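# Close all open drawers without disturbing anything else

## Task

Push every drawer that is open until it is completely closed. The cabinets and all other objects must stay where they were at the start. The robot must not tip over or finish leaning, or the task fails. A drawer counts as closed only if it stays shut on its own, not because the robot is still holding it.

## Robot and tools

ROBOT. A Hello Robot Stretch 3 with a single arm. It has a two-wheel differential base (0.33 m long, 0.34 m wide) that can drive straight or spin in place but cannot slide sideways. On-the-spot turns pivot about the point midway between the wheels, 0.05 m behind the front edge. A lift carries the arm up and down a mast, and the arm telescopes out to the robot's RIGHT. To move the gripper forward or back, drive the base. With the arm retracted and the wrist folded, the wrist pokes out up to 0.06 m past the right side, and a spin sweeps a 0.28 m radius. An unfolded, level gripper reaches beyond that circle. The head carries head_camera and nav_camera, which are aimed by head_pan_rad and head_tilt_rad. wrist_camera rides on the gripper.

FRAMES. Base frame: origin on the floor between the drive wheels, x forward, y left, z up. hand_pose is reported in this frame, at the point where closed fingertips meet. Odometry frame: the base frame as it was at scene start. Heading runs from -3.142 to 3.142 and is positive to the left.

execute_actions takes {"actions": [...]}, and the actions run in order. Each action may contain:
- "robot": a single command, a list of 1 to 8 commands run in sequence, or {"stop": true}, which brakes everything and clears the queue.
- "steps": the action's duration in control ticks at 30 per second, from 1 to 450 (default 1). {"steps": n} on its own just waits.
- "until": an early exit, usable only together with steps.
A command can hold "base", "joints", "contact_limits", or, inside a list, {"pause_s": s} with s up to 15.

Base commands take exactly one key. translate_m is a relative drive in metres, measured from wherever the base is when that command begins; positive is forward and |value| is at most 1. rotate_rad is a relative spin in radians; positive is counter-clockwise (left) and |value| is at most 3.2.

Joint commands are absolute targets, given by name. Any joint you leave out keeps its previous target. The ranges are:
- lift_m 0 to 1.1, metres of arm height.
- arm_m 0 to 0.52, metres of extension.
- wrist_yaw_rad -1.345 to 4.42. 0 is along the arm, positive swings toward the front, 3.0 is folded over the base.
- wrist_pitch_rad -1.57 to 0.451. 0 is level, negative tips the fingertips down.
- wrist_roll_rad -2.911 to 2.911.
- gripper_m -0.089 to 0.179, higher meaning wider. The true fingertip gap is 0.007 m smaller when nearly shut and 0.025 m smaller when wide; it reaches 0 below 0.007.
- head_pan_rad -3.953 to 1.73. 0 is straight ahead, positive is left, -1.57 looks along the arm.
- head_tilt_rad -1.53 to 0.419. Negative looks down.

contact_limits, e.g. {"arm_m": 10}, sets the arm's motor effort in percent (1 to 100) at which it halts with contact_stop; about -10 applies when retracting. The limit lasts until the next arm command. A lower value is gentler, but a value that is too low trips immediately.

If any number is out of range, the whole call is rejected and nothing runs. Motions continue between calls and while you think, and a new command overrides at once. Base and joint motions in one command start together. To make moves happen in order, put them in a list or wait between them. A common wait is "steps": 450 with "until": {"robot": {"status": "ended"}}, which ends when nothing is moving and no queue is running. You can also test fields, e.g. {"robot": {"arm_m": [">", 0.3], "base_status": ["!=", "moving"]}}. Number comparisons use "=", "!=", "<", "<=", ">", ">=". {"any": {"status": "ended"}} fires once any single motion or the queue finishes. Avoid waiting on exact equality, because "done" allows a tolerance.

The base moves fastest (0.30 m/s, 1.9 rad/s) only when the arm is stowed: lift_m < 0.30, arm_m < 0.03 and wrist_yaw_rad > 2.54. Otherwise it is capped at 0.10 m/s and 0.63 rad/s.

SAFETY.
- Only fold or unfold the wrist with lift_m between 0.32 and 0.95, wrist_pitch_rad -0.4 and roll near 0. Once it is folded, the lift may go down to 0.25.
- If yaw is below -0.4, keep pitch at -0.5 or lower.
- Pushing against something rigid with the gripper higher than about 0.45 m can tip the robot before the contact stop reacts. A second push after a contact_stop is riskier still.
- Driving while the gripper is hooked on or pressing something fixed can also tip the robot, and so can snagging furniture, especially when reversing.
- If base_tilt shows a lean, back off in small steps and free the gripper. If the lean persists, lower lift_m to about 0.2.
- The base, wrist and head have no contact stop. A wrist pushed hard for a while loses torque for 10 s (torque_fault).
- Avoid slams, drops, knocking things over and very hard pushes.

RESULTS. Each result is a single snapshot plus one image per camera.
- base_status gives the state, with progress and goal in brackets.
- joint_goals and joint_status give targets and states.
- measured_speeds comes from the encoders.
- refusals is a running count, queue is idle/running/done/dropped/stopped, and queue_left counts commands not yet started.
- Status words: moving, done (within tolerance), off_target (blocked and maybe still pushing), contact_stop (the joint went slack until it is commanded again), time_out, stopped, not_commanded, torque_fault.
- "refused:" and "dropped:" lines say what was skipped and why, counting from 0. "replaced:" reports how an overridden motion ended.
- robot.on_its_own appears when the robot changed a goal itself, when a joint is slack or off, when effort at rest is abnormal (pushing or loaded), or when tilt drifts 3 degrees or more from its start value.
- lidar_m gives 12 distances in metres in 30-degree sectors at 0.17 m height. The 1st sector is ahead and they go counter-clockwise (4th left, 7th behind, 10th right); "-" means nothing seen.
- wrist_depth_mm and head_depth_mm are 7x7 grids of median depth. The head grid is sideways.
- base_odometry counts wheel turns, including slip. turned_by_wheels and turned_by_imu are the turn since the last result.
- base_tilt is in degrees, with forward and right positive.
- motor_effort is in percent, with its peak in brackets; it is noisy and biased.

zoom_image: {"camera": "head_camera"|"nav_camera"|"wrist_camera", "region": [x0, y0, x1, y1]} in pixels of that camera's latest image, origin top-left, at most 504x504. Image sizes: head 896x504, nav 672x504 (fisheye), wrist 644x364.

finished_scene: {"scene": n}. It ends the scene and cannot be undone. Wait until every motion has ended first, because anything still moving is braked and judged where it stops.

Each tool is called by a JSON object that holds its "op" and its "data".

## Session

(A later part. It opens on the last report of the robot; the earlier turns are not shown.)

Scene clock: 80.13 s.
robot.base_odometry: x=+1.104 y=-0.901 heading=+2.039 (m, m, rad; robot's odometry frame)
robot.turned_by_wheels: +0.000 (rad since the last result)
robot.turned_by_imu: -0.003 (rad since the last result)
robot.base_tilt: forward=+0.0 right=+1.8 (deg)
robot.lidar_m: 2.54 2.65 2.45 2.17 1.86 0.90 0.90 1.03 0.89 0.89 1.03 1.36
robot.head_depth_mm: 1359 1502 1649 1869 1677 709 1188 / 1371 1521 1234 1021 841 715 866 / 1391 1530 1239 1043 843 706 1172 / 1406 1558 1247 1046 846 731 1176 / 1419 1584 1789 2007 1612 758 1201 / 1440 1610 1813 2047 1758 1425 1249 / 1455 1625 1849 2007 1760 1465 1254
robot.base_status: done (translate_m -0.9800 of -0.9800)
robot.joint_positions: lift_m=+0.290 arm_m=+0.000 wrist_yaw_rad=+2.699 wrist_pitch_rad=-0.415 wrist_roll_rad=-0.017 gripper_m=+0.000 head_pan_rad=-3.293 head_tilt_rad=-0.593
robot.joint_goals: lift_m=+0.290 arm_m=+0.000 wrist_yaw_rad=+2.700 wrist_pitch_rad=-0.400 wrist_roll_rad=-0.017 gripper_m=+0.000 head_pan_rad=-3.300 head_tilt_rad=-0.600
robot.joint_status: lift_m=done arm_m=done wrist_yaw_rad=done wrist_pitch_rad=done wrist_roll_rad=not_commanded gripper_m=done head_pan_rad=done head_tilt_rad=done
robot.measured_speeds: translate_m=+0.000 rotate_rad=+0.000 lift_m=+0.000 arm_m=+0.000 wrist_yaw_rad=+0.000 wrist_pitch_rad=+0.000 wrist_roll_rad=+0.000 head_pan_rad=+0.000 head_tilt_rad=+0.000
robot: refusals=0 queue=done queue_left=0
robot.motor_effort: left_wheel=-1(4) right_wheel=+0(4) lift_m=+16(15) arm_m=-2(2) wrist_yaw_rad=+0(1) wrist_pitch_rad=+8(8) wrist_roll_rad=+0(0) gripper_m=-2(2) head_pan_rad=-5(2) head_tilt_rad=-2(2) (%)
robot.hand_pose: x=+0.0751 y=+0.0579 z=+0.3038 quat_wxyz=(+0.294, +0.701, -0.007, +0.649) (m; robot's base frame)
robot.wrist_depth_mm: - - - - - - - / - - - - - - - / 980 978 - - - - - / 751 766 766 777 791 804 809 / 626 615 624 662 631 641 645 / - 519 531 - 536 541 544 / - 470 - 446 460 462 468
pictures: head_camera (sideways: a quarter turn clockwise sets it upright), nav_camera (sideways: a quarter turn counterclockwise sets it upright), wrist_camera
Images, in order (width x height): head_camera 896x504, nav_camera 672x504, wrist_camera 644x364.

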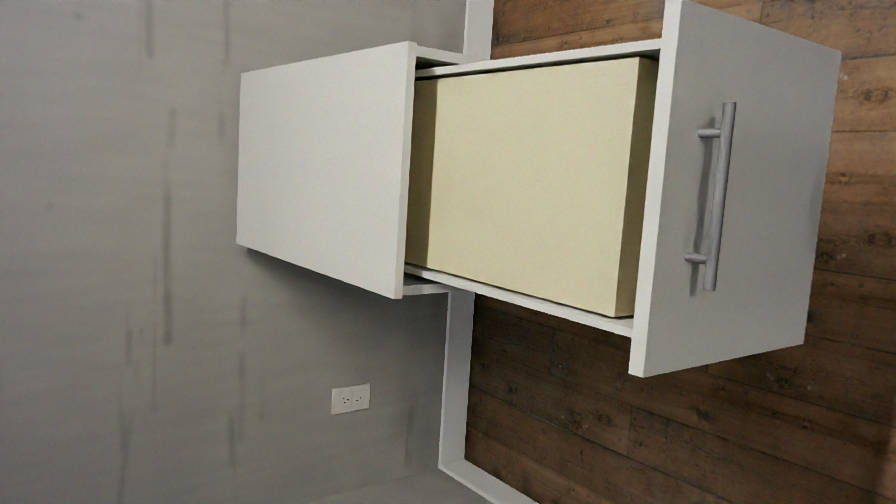

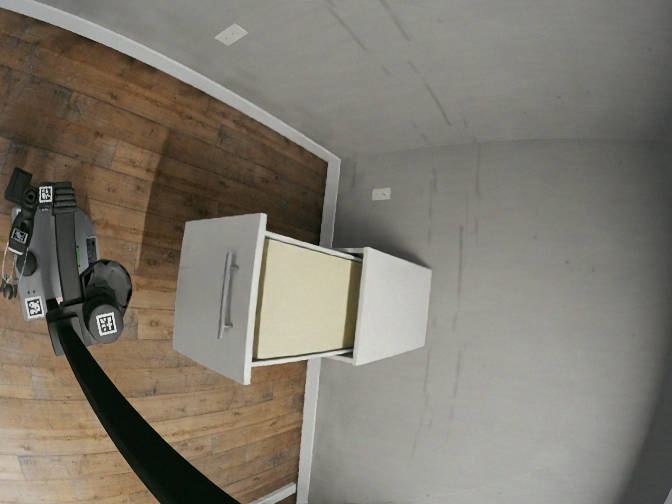

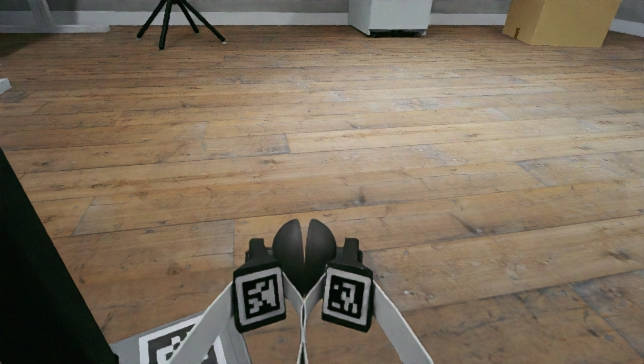

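{"op": "execute_actions", "data": {"actions": [{"robot": {"joints": {"lift_m": 0.335, "wrist_yaw_rad": 0.0, "head_pan_rad": -1.57, "head_tilt_rad": -0.9}, "base": {"rotate_rad": -1.85}}, "steps": 200, "until": {"robot": {"wrist_yaw_rad": ["<", 1.5]}}}, {"robot": {"joints": {"wrist_pitch_rad": 0.0}}, "steps": 200, "until": {"robot": {"status": "ended"}}}]}}

Scene clock: 84.40 s.
robot.base_odometry: x=+1.104 y=-0.901 heading=+0.189 (m, m, rad; robot's odometry frame)
robot.turned_by_wheels: -1.850 (rad since the last result)
robot.turned_by_imu: -1.857 (rad since the last result)
robot.base_tilt: forward=-0.1 right=+1.8 (deg)
robot.lidar_m: 0.89 0.92 1.25 1.55 2.88 2.44 2.17 1.76 1.68 0.90 1.28 0.93
robot.head_depth_mm: 1524 1785 1835 1586 1395 1248 1127 / 1492 1691 1797 763 1335 1250 1177 / 1138 996 889 763 952 1273 - / 1143 1007 892 762 953 1275 1153 / 1157 1011 894 761 953 1263 1140 / 1489 1732 1845 795 1373 1266 1139 / 1513 1772 1889 1625 1422 1273 1143
robot.base_status: done (rotate_rad -1.8500 of -1.8500)
robot.joint_positions: lift_m=+0.335 arm_m=+0.000 wrist_yaw_rad=+0.001 wrist_pitch_rad=-0.026 wrist_roll_rad=-0.017 gripper_m=+0.000 head_pan_rad=-1.577 head_tilt_rad=-0.889
robot.joint_goals: lift_m=+0.335 arm_m=+0.000 wrist_yaw_rad=+0.000 wrist_pitch_rad=+0.000 wrist_roll_rad=-0.017 gripper_m=+0.000 head_pan_rad=-1.570 head_tilt_rad=-0.900
robot.joint_status: lift_m=done arm_m=done wrist_yaw_rad=done wrist_pitch_rad=done wrist_roll_rad=not_commanded gripper_m=done head_pan_rad=done head_tilt_rad=done
robot.measured_speeds: translate_m=+0.000 rotate_rad=+0.000 lift_m=+0.000 arm_m=+0.000 wrist_yaw_rad=+0.000 wrist_pitch_rad=+0.000 wrist_roll_rad=+0.000 head_pan_rad=+0.000 head_tilt_rad=+0.000
robot: refusals=0 queue=done queue_left=0
robot.motor_effort: left_wheel=+1(7) right_wheel=-2(8) lift_m=+26(27) arm_m=-2(3) wrist_yaw_rad=-1(2) wrist_pitch_rad=+14(14) wrist_roll_rad=+0(0) gripper_m=-1(1) head_pan_rad=+3(45) head_tilt_rad=-3(17) (%)
robot.hand_pose: x=-0.0213 y=-0.4008 z=+0.4427 quat_wxyz=(+0.713, +0.010, -0.701, -0.009) (m; robot's base frame)
robot.wrist_depth_mm: 191 193 194 196 198 200 - / 196 198 200 201 204 205 - / 202 203 205 207 209 211 - / 207 209 211 213 215 217 - / 213 215 217 218 223 225 - / 219 222 223 - 228 233 - / 779 787 730 722 794 802 818
pictures: head_camera (sideways: a quarter turn clockwise sets it upright), nav_camera (sideways: a quarter turn counterclockwise sets it upright), wrist_camera
Images, in order (width x height): head_camera 896x504, nav_camera 672x504, wrist_camera 644x364.

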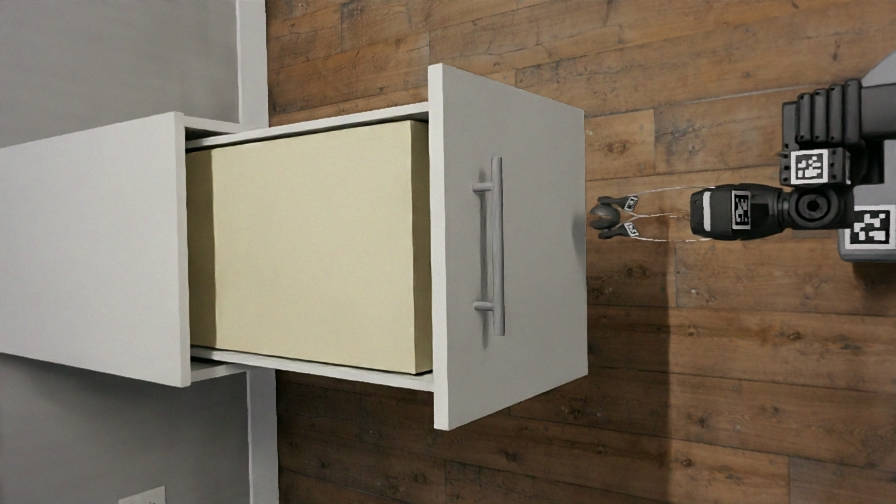

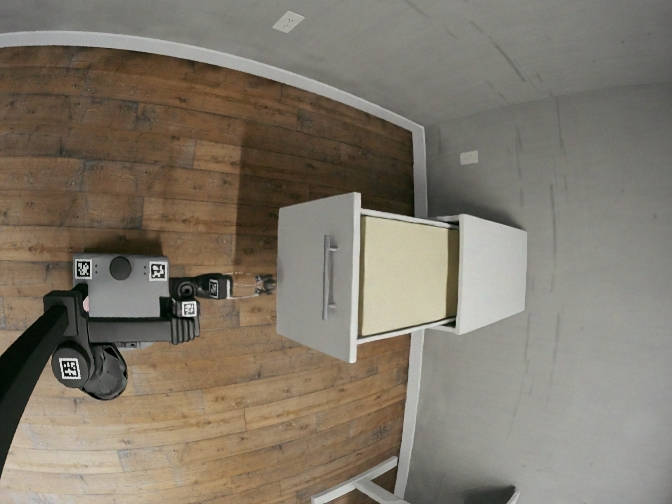

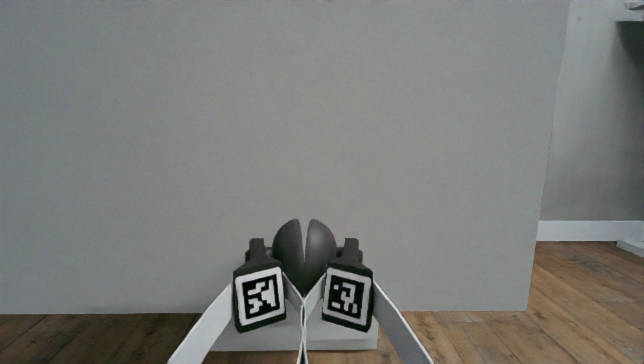

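{"op": "execute_actions", "data": {"actions": [{"robot": [{"joints": {"arm_m": 0.033, "lift_m": 0.31}, "base": {"translate_m": 0.04}}, {"joints": {"arm_m": 0.466}, "contact_limits": {"arm_m": 25}}], "steps": 300, "until": {"robot": {"status": "ended"}}}]}}

Scene clock: 90.30 s.
robot.base_odometry: x=+1.143 y=-0.893 heading=+0.189 (m, m, rad; robot's odometry frame)
robot.turned_by_wheels: +0.000 (rad since the last result)
robot.turned_by_imu: -0.001 (rad since the last result)
robot.base_tilt: forward=-0.1 right=+1.8 (deg)
robot.lidar_m: 0.85 0.88 1.19 1.39 2.92 2.48 2.21 1.79 1.68 0.90 1.22 0.88
robot.head_depth_mm: 1520 1786 1829 1586 1396 1246 1126 / 1434 1004 1718 1567 1404 1251 1145 / 1144 979 1150 1376 1409 1255 1158 / 1150 987 1150 1515 1406 1258 1151 / 1192 987 1220 1546 1409 1263 1142 / 1524 1776 1866 1616 1419 1265 1142 / 1519 1772 1890 1617 1420 1268 1145
robot.base_status: done (translate_m +0.0400 of +0.0400)
robot.joint_positions: lift_m=+0.310 arm_m=+0.465 wrist_yaw_rad=+0.005 wrist_pitch_rad=-0.022 wrist_roll_rad=-0.017 gripper_m=+0.000 head_pan_rad=-1.577 head_tilt_rad=-0.889
robot.joint_goals: lift_m=+0.310 arm_m=+0.466 wrist_yaw_rad=+0.000 wrist_pitch_rad=+0.000 wrist_roll_rad=-0.017 gripper_m=+0.000 head_pan_rad=-1.570 head_tilt_rad=-0.900
robot.joint_status: lift_m=done arm_m=done wrist_yaw_rad=done wrist_pitch_rad=done wrist_roll_rad=not_commanded gripper_m=done head_pan_rad=done head_tilt_rad=done
robot.measured_speeds: translate_m=+0.000 rotate_rad=+0.000 lift_m=+0.000 arm_m=+0.000 wrist_yaw_rad=+0.000 wrist_pitch_rad=+0.000 wrist_roll_rad=+0.000 head_pan_rad=+0.000 head_tilt_rad=+0.000
robot: refusals=0 queue=done queue_left=0
robot.motor_effort: left_wheel=+1(6) right_wheel=-4(2) lift_m=+15(26) arm_m=+7(16) wrist_yaw_rad=-3(3) wrist_pitch_rad=+11(14) wrist_roll_rad=+0(0) gripper_m=-3(3) head_pan_rad=+2(3) head_tilt_rad=-4(3) (%)
robot.contact_limits: arm_m 25 (drawing in: default 23, maximum 38; extending or still: default 33, maximum 53)
robot.hand_pose: x=-0.0202 y=-0.8661 z=+0.4195 quat_wxyz=(+0.713, +0.010, -0.701, -0.006) (m; robot's base frame)
robot.wrist_depth_mm: 159 161 162 163 164 166 167 / 163 164 166 168 169 170 172 / 168 169 171 172 173 175 177 / 173 174 175 177 179 180 182 / 178 179 180 182 184 186 187 / 182 184 185 - 190 191 194 / 204 205 209 211 213 215 218
pictures: head_camera (sideways: a quarter turn clockwise sets it upright), nav_camera (sideways: a quarter turn counterclockwise sets it upright), wrist_camera
Images, in order (width x height): head_camera 896x504, nav_camera 672x504, wrist_camera 644x364.

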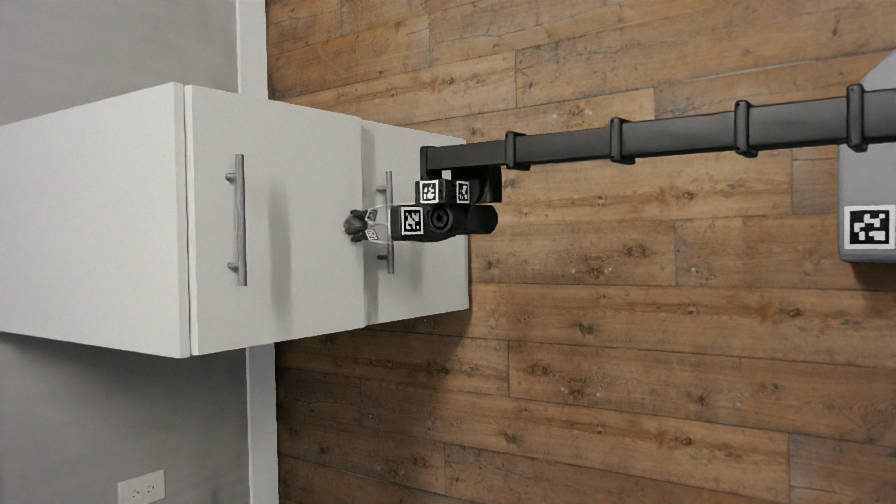

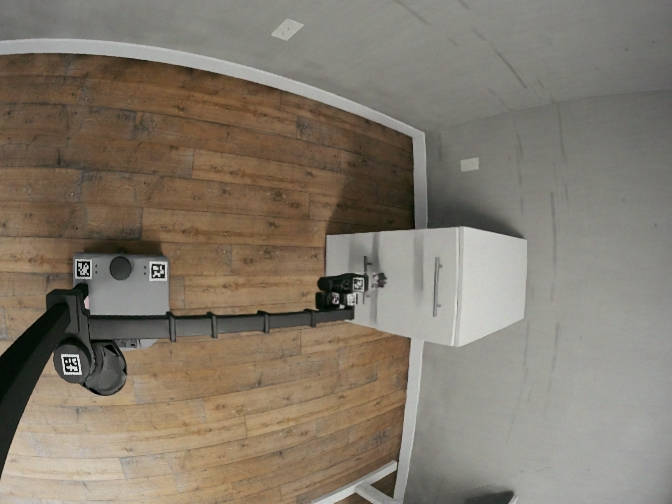

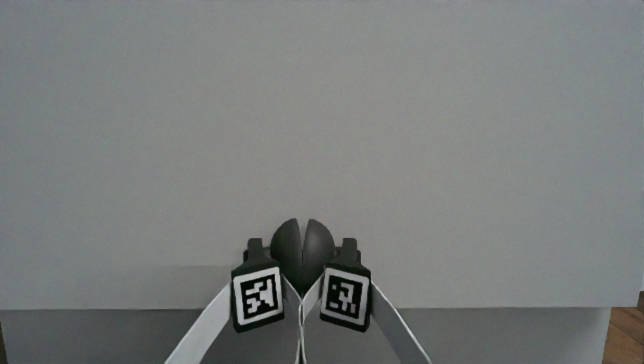

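{"op": "execute_actions", "data": {"actions": [{"robot": {"joints": {"arm_m": 0.487}, "contact_limits": {"arm_m": 20}}, "steps": 100, "until": {"robot": {"status": "ended"}}}, {"robot": {"joints": {"arm_m": 0.44, "head_pan_rad": 1.2, "head_tilt_rad": -0.35}}, "steps": 100, "until": {"robot": {"status": "ended"}}}]}}

Scene clock: 93.00 s.
robot.base_odometry: x=+1.143 y=-0.893 heading=+0.189 (m, m, rad; robot's odometry frame)
robot.turned_by_wheels: +0.000 (rad since the last result)
robot.turned_by_imu: -0.001 (rad since the last result)
robot.base_tilt: forward=-0.1 right=+1.9 (deg)
robot.lidar_m: 0.85 0.88 1.19 1.40 2.92 2.48 2.21 1.79 1.67 0.90 1.22 0.88
robot.head_depth_mm: 1170 1224 1278 1341 1404 1480 1431 / 1359 1424 1469 1564 1689 1702 1437 / 1630 1729 1449 1536 1684 1761 1444 / 2013 2144 1387 1463 1596 1708 1446 / 2647 2883 1519 1564 1800 1741 1447 / 2797 2966 3036 3002 2338 1793 1447 / 2666 2857 3029 3164 2347 1798 1454
robot.base_status: done (translate_m +0.0400 of +0.0400)
robot.joint_positions: lift_m=+0.310 arm_m=+0.440 wrist_yaw_rad=+0.002 wrist_pitch_rad=-0.022 wrist_roll_rad=-0.017 gripper_m=+0.000 head_pan_rad=+1.193 head_tilt_rad=-0.359
robot.joint_goals: lift_m=+0.310 arm_m=+0.440 wrist_yaw_rad=+0.000 wrist_pitch_rad=+0.000 wrist_roll_rad=-0.017 gripper_m=+0.000 head_pan_rad=+1.200 head_tilt_rad=-0.350
robot.joint_status: lift_m=done arm_m=done wrist_yaw_rad=done wrist_pitch_rad=done wrist_roll_rad=not_commanded gripper_m=done head_pan_rad=done head_tilt_rad=done
robot.measured_speeds: translate_m=+0.000 rotate_rad=+0.000 lift_m=+0.000 arm_m=+0.000 wrist_yaw_rad=+0.000 wrist_pitch_rad=+0.000 wrist_roll_rad=+0.000 head_pan_rad=+0.000 head_tilt_rad=+0.000
robot: refusals=0 queue=done queue_left=0
robot.motor_effort: left_wheel=+0(2) right_wheel=-1(3) lift_m=+15(16) arm_m=-2(21) wrist_yaw_rad=-1(3) wrist_pitch_rad=+11(15) wrist_roll_rad=+0(0) gripper_m=+0(4) head_pan_rad=+3(43) head_tilt_rad=+3(23) (%)
robot.hand_pose: x=-0.0210 y=-0.8409 z=+0.4195 quat_wxyz=(+0.713, +0.009, -0.701, -0.007) (m; robot's base frame)
robot.wrist_depth_mm: 195 197 198 200 202 204 207 / 200 201 204 206 207 210 212 / 206 207 210 211 214 215 220 / 212 213 216 218 220 223 963 / 218 220 222 222 227 228 984 / 226 227 228 - 235 238 938 / 232 232 236 239 240 243 753
pictures: head_camera (sideways: a quarter turn clockwise sets it upright), nav_camera (sideways: a quarter turn counterclockwise sets it upright), wrist_camera
replaced: robot.arm_m: its motion had ended contact_stop
Images, in order (width x height): head_camera 896x504, nav_camera 672x504, wrist_camera 644x364.

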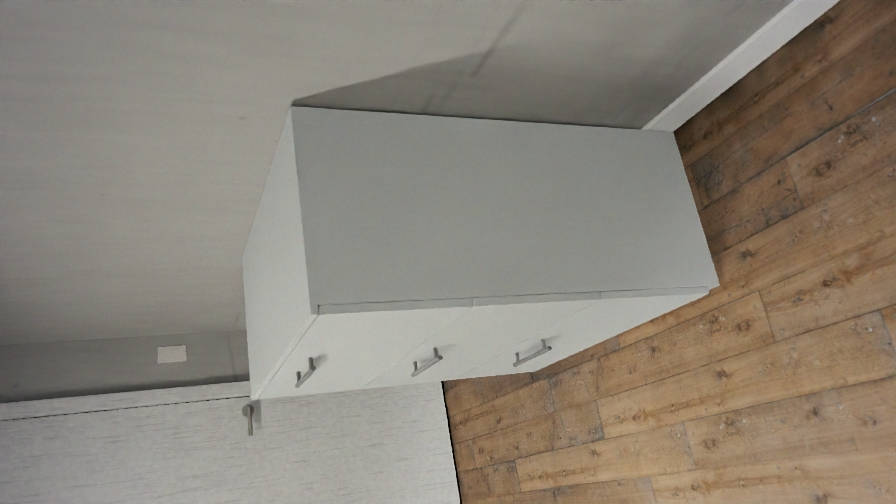

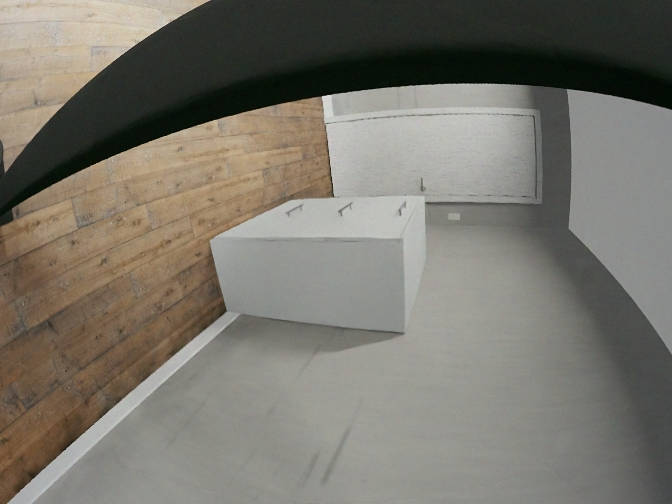

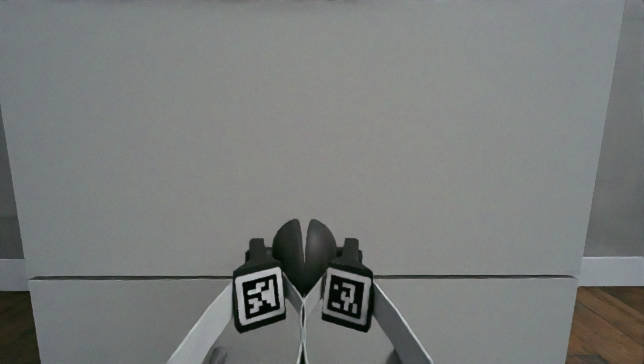

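{"op": "zoom_image", "data": {"camera": "head_camera", "region": [280, 270, 530, 340]}}

Region (280, 270, 530, 340) of head_camera's 896x504 image, scaled by 2.016, with more detail than that image has; it fills the top 141 rows of this view, and the rest is white.

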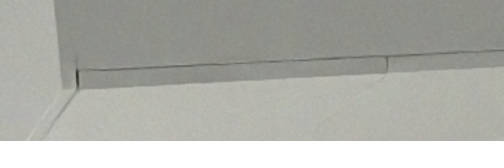

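{"op": "execute_actions", "data": {"actions": [{"robot": {"joints": {"head_pan_rad": -3.55, "head_tilt_rad": -0.35}}, "steps": 100, "until": {"robot": {"status": "ended"}}}]}}

Scene clock: 96.03 s.
robot.base_odometry: x=+1.143 y=-0.893 heading=+0.189 (m, m, rad; robot's odometry frame)
robot.turned_by_wheels: +0.000 (rad since the last result)
robot.turned_by_imu: +0.000 (rad since the last result)
robot.base_tilt: forward=+0.0 right=+1.8 (deg)
robot.lidar_m: 0.84 0.88 1.19 1.40 2.92 2.48 2.21 1.80 1.67 0.90 1.22 0.88
robot.head_depth_mm: 3153 3420 3605 2977 2307 1767 1440 / 3013 3237 3551 3307 2318 1775 1440 / 2900 3106 3301 2861 2325 1779 1443 / 2797 3002 2959 2740 2329 1776 1445 / 2694 2874 3040 3159 2334 1784 1444 / 2578 2768 2944 3119 2348 1793 1447 / 2505 2648 2833 3010 2345 1790 1454
robot.base_status: done (translate_m +0.0400 of +0.0400)
robot.joint_positions: lift_m=+0.310 arm_m=+0.440 wrist_yaw_rad=+0.002 wrist_pitch_rad=-0.022 wrist_roll_rad=-0.017 gripper_m=+0.000 head_pan_rad=-3.543 head_tilt_rad=-0.359
robot.joint_goals: lift_m=+0.310 arm_m=+0.440 wrist_yaw_rad=+0.000 wrist_pitch_rad=+0.000 wrist_roll_rad=-0.017 gripper_m=+0.000 head_pan_rad=-3.550 head_tilt_rad=-0.350
robot.joint_status: lift_m=done arm_m=done wrist_yaw_rad=done wrist_pitch_rad=done wrist_roll_rad=not_commanded gripper_m=done head_pan_rad=done head_tilt_rad=done
robot.measured_speeds: translate_m=+0.000 rotate_rad=+0.000 lift_m=+0.000 arm_m=+0.000 wrist_yaw_rad=+0.000 wrist_pitch_rad=+0.000 wrist_roll_rad=+0.000 head_pan_rad=+0.000 head_tilt_rad=+0.000
robot: refusals=0 queue=done queue_left=0
robot.motor_effort: left_wheel=+0(0) right_wheel=-1(1) lift_m=+16(15) arm_m=-3(2) wrist_yaw_rad=-2(1) wrist_pitch_rad=+12(11) wrist_roll_rad=+0(0) gripper_m=-1(3) head_pan_rad=-3(45) head_tilt_rad=+3(3) (%)
robot.hand_pose: x=-0.0210 y=-0.8409 z=+0.4195 quat_wxyz=(+0.713, +0.009, -0.701, -0.007) (m; robot's base frame)
robot.wrist_depth_mm: 195 196 199 199 203 204 206 / 201 202 204 205 208 210 213 / 206 207 209 212 213 216 220 / 212 213 215 218 220 222 944 / 219 220 222 222 226 229 993 / 225 225 228 - 235 237 947 / 232 233 237 238 242 243 742
pictures: head_camera (sideways: a quarter turn clockwise sets it upright), nav_camera (sideways: a quarter turn counterclockwise sets it upright), wrist_camera
Images, in order (width x height): head_camera 896x504, nav_camera 672x504, wrist_camera 644x364.

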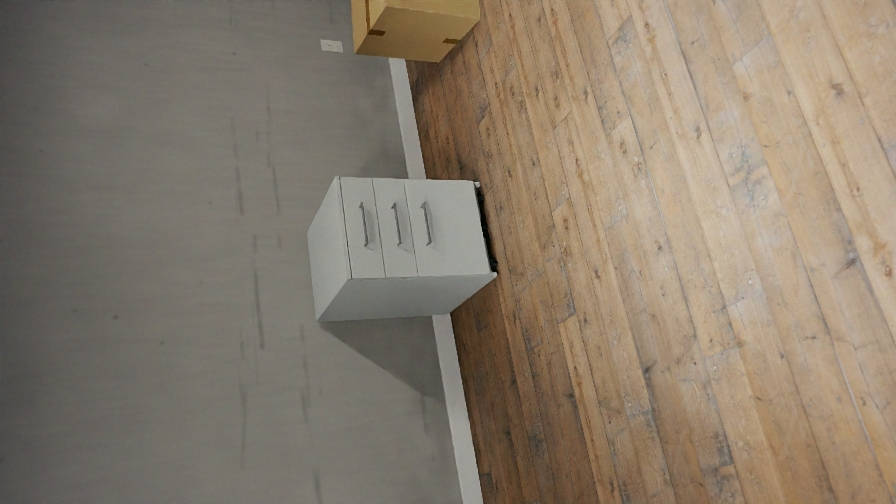

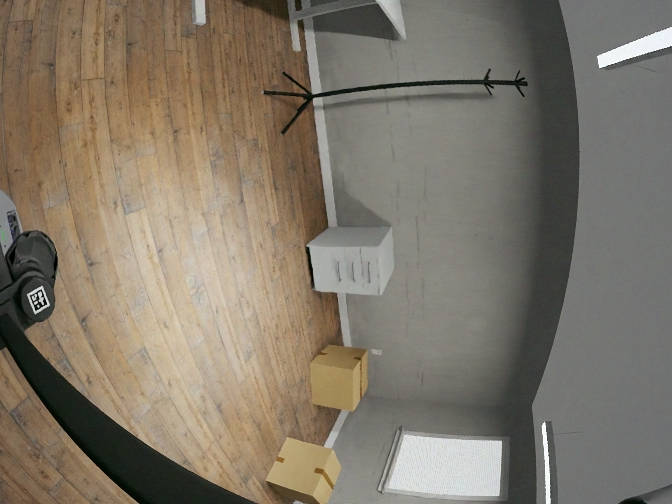

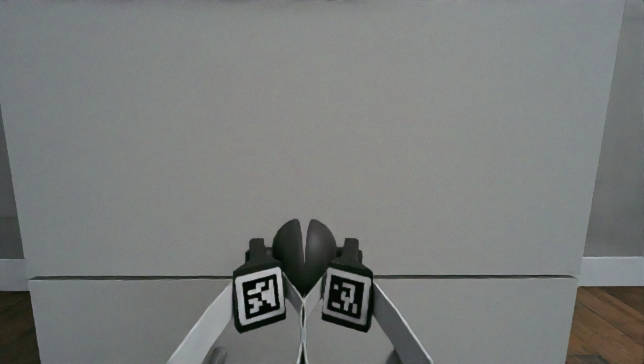

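All closed.

{"op": "finished_scene", "data": {"scene": 1}}

The scene is finished: the task was done.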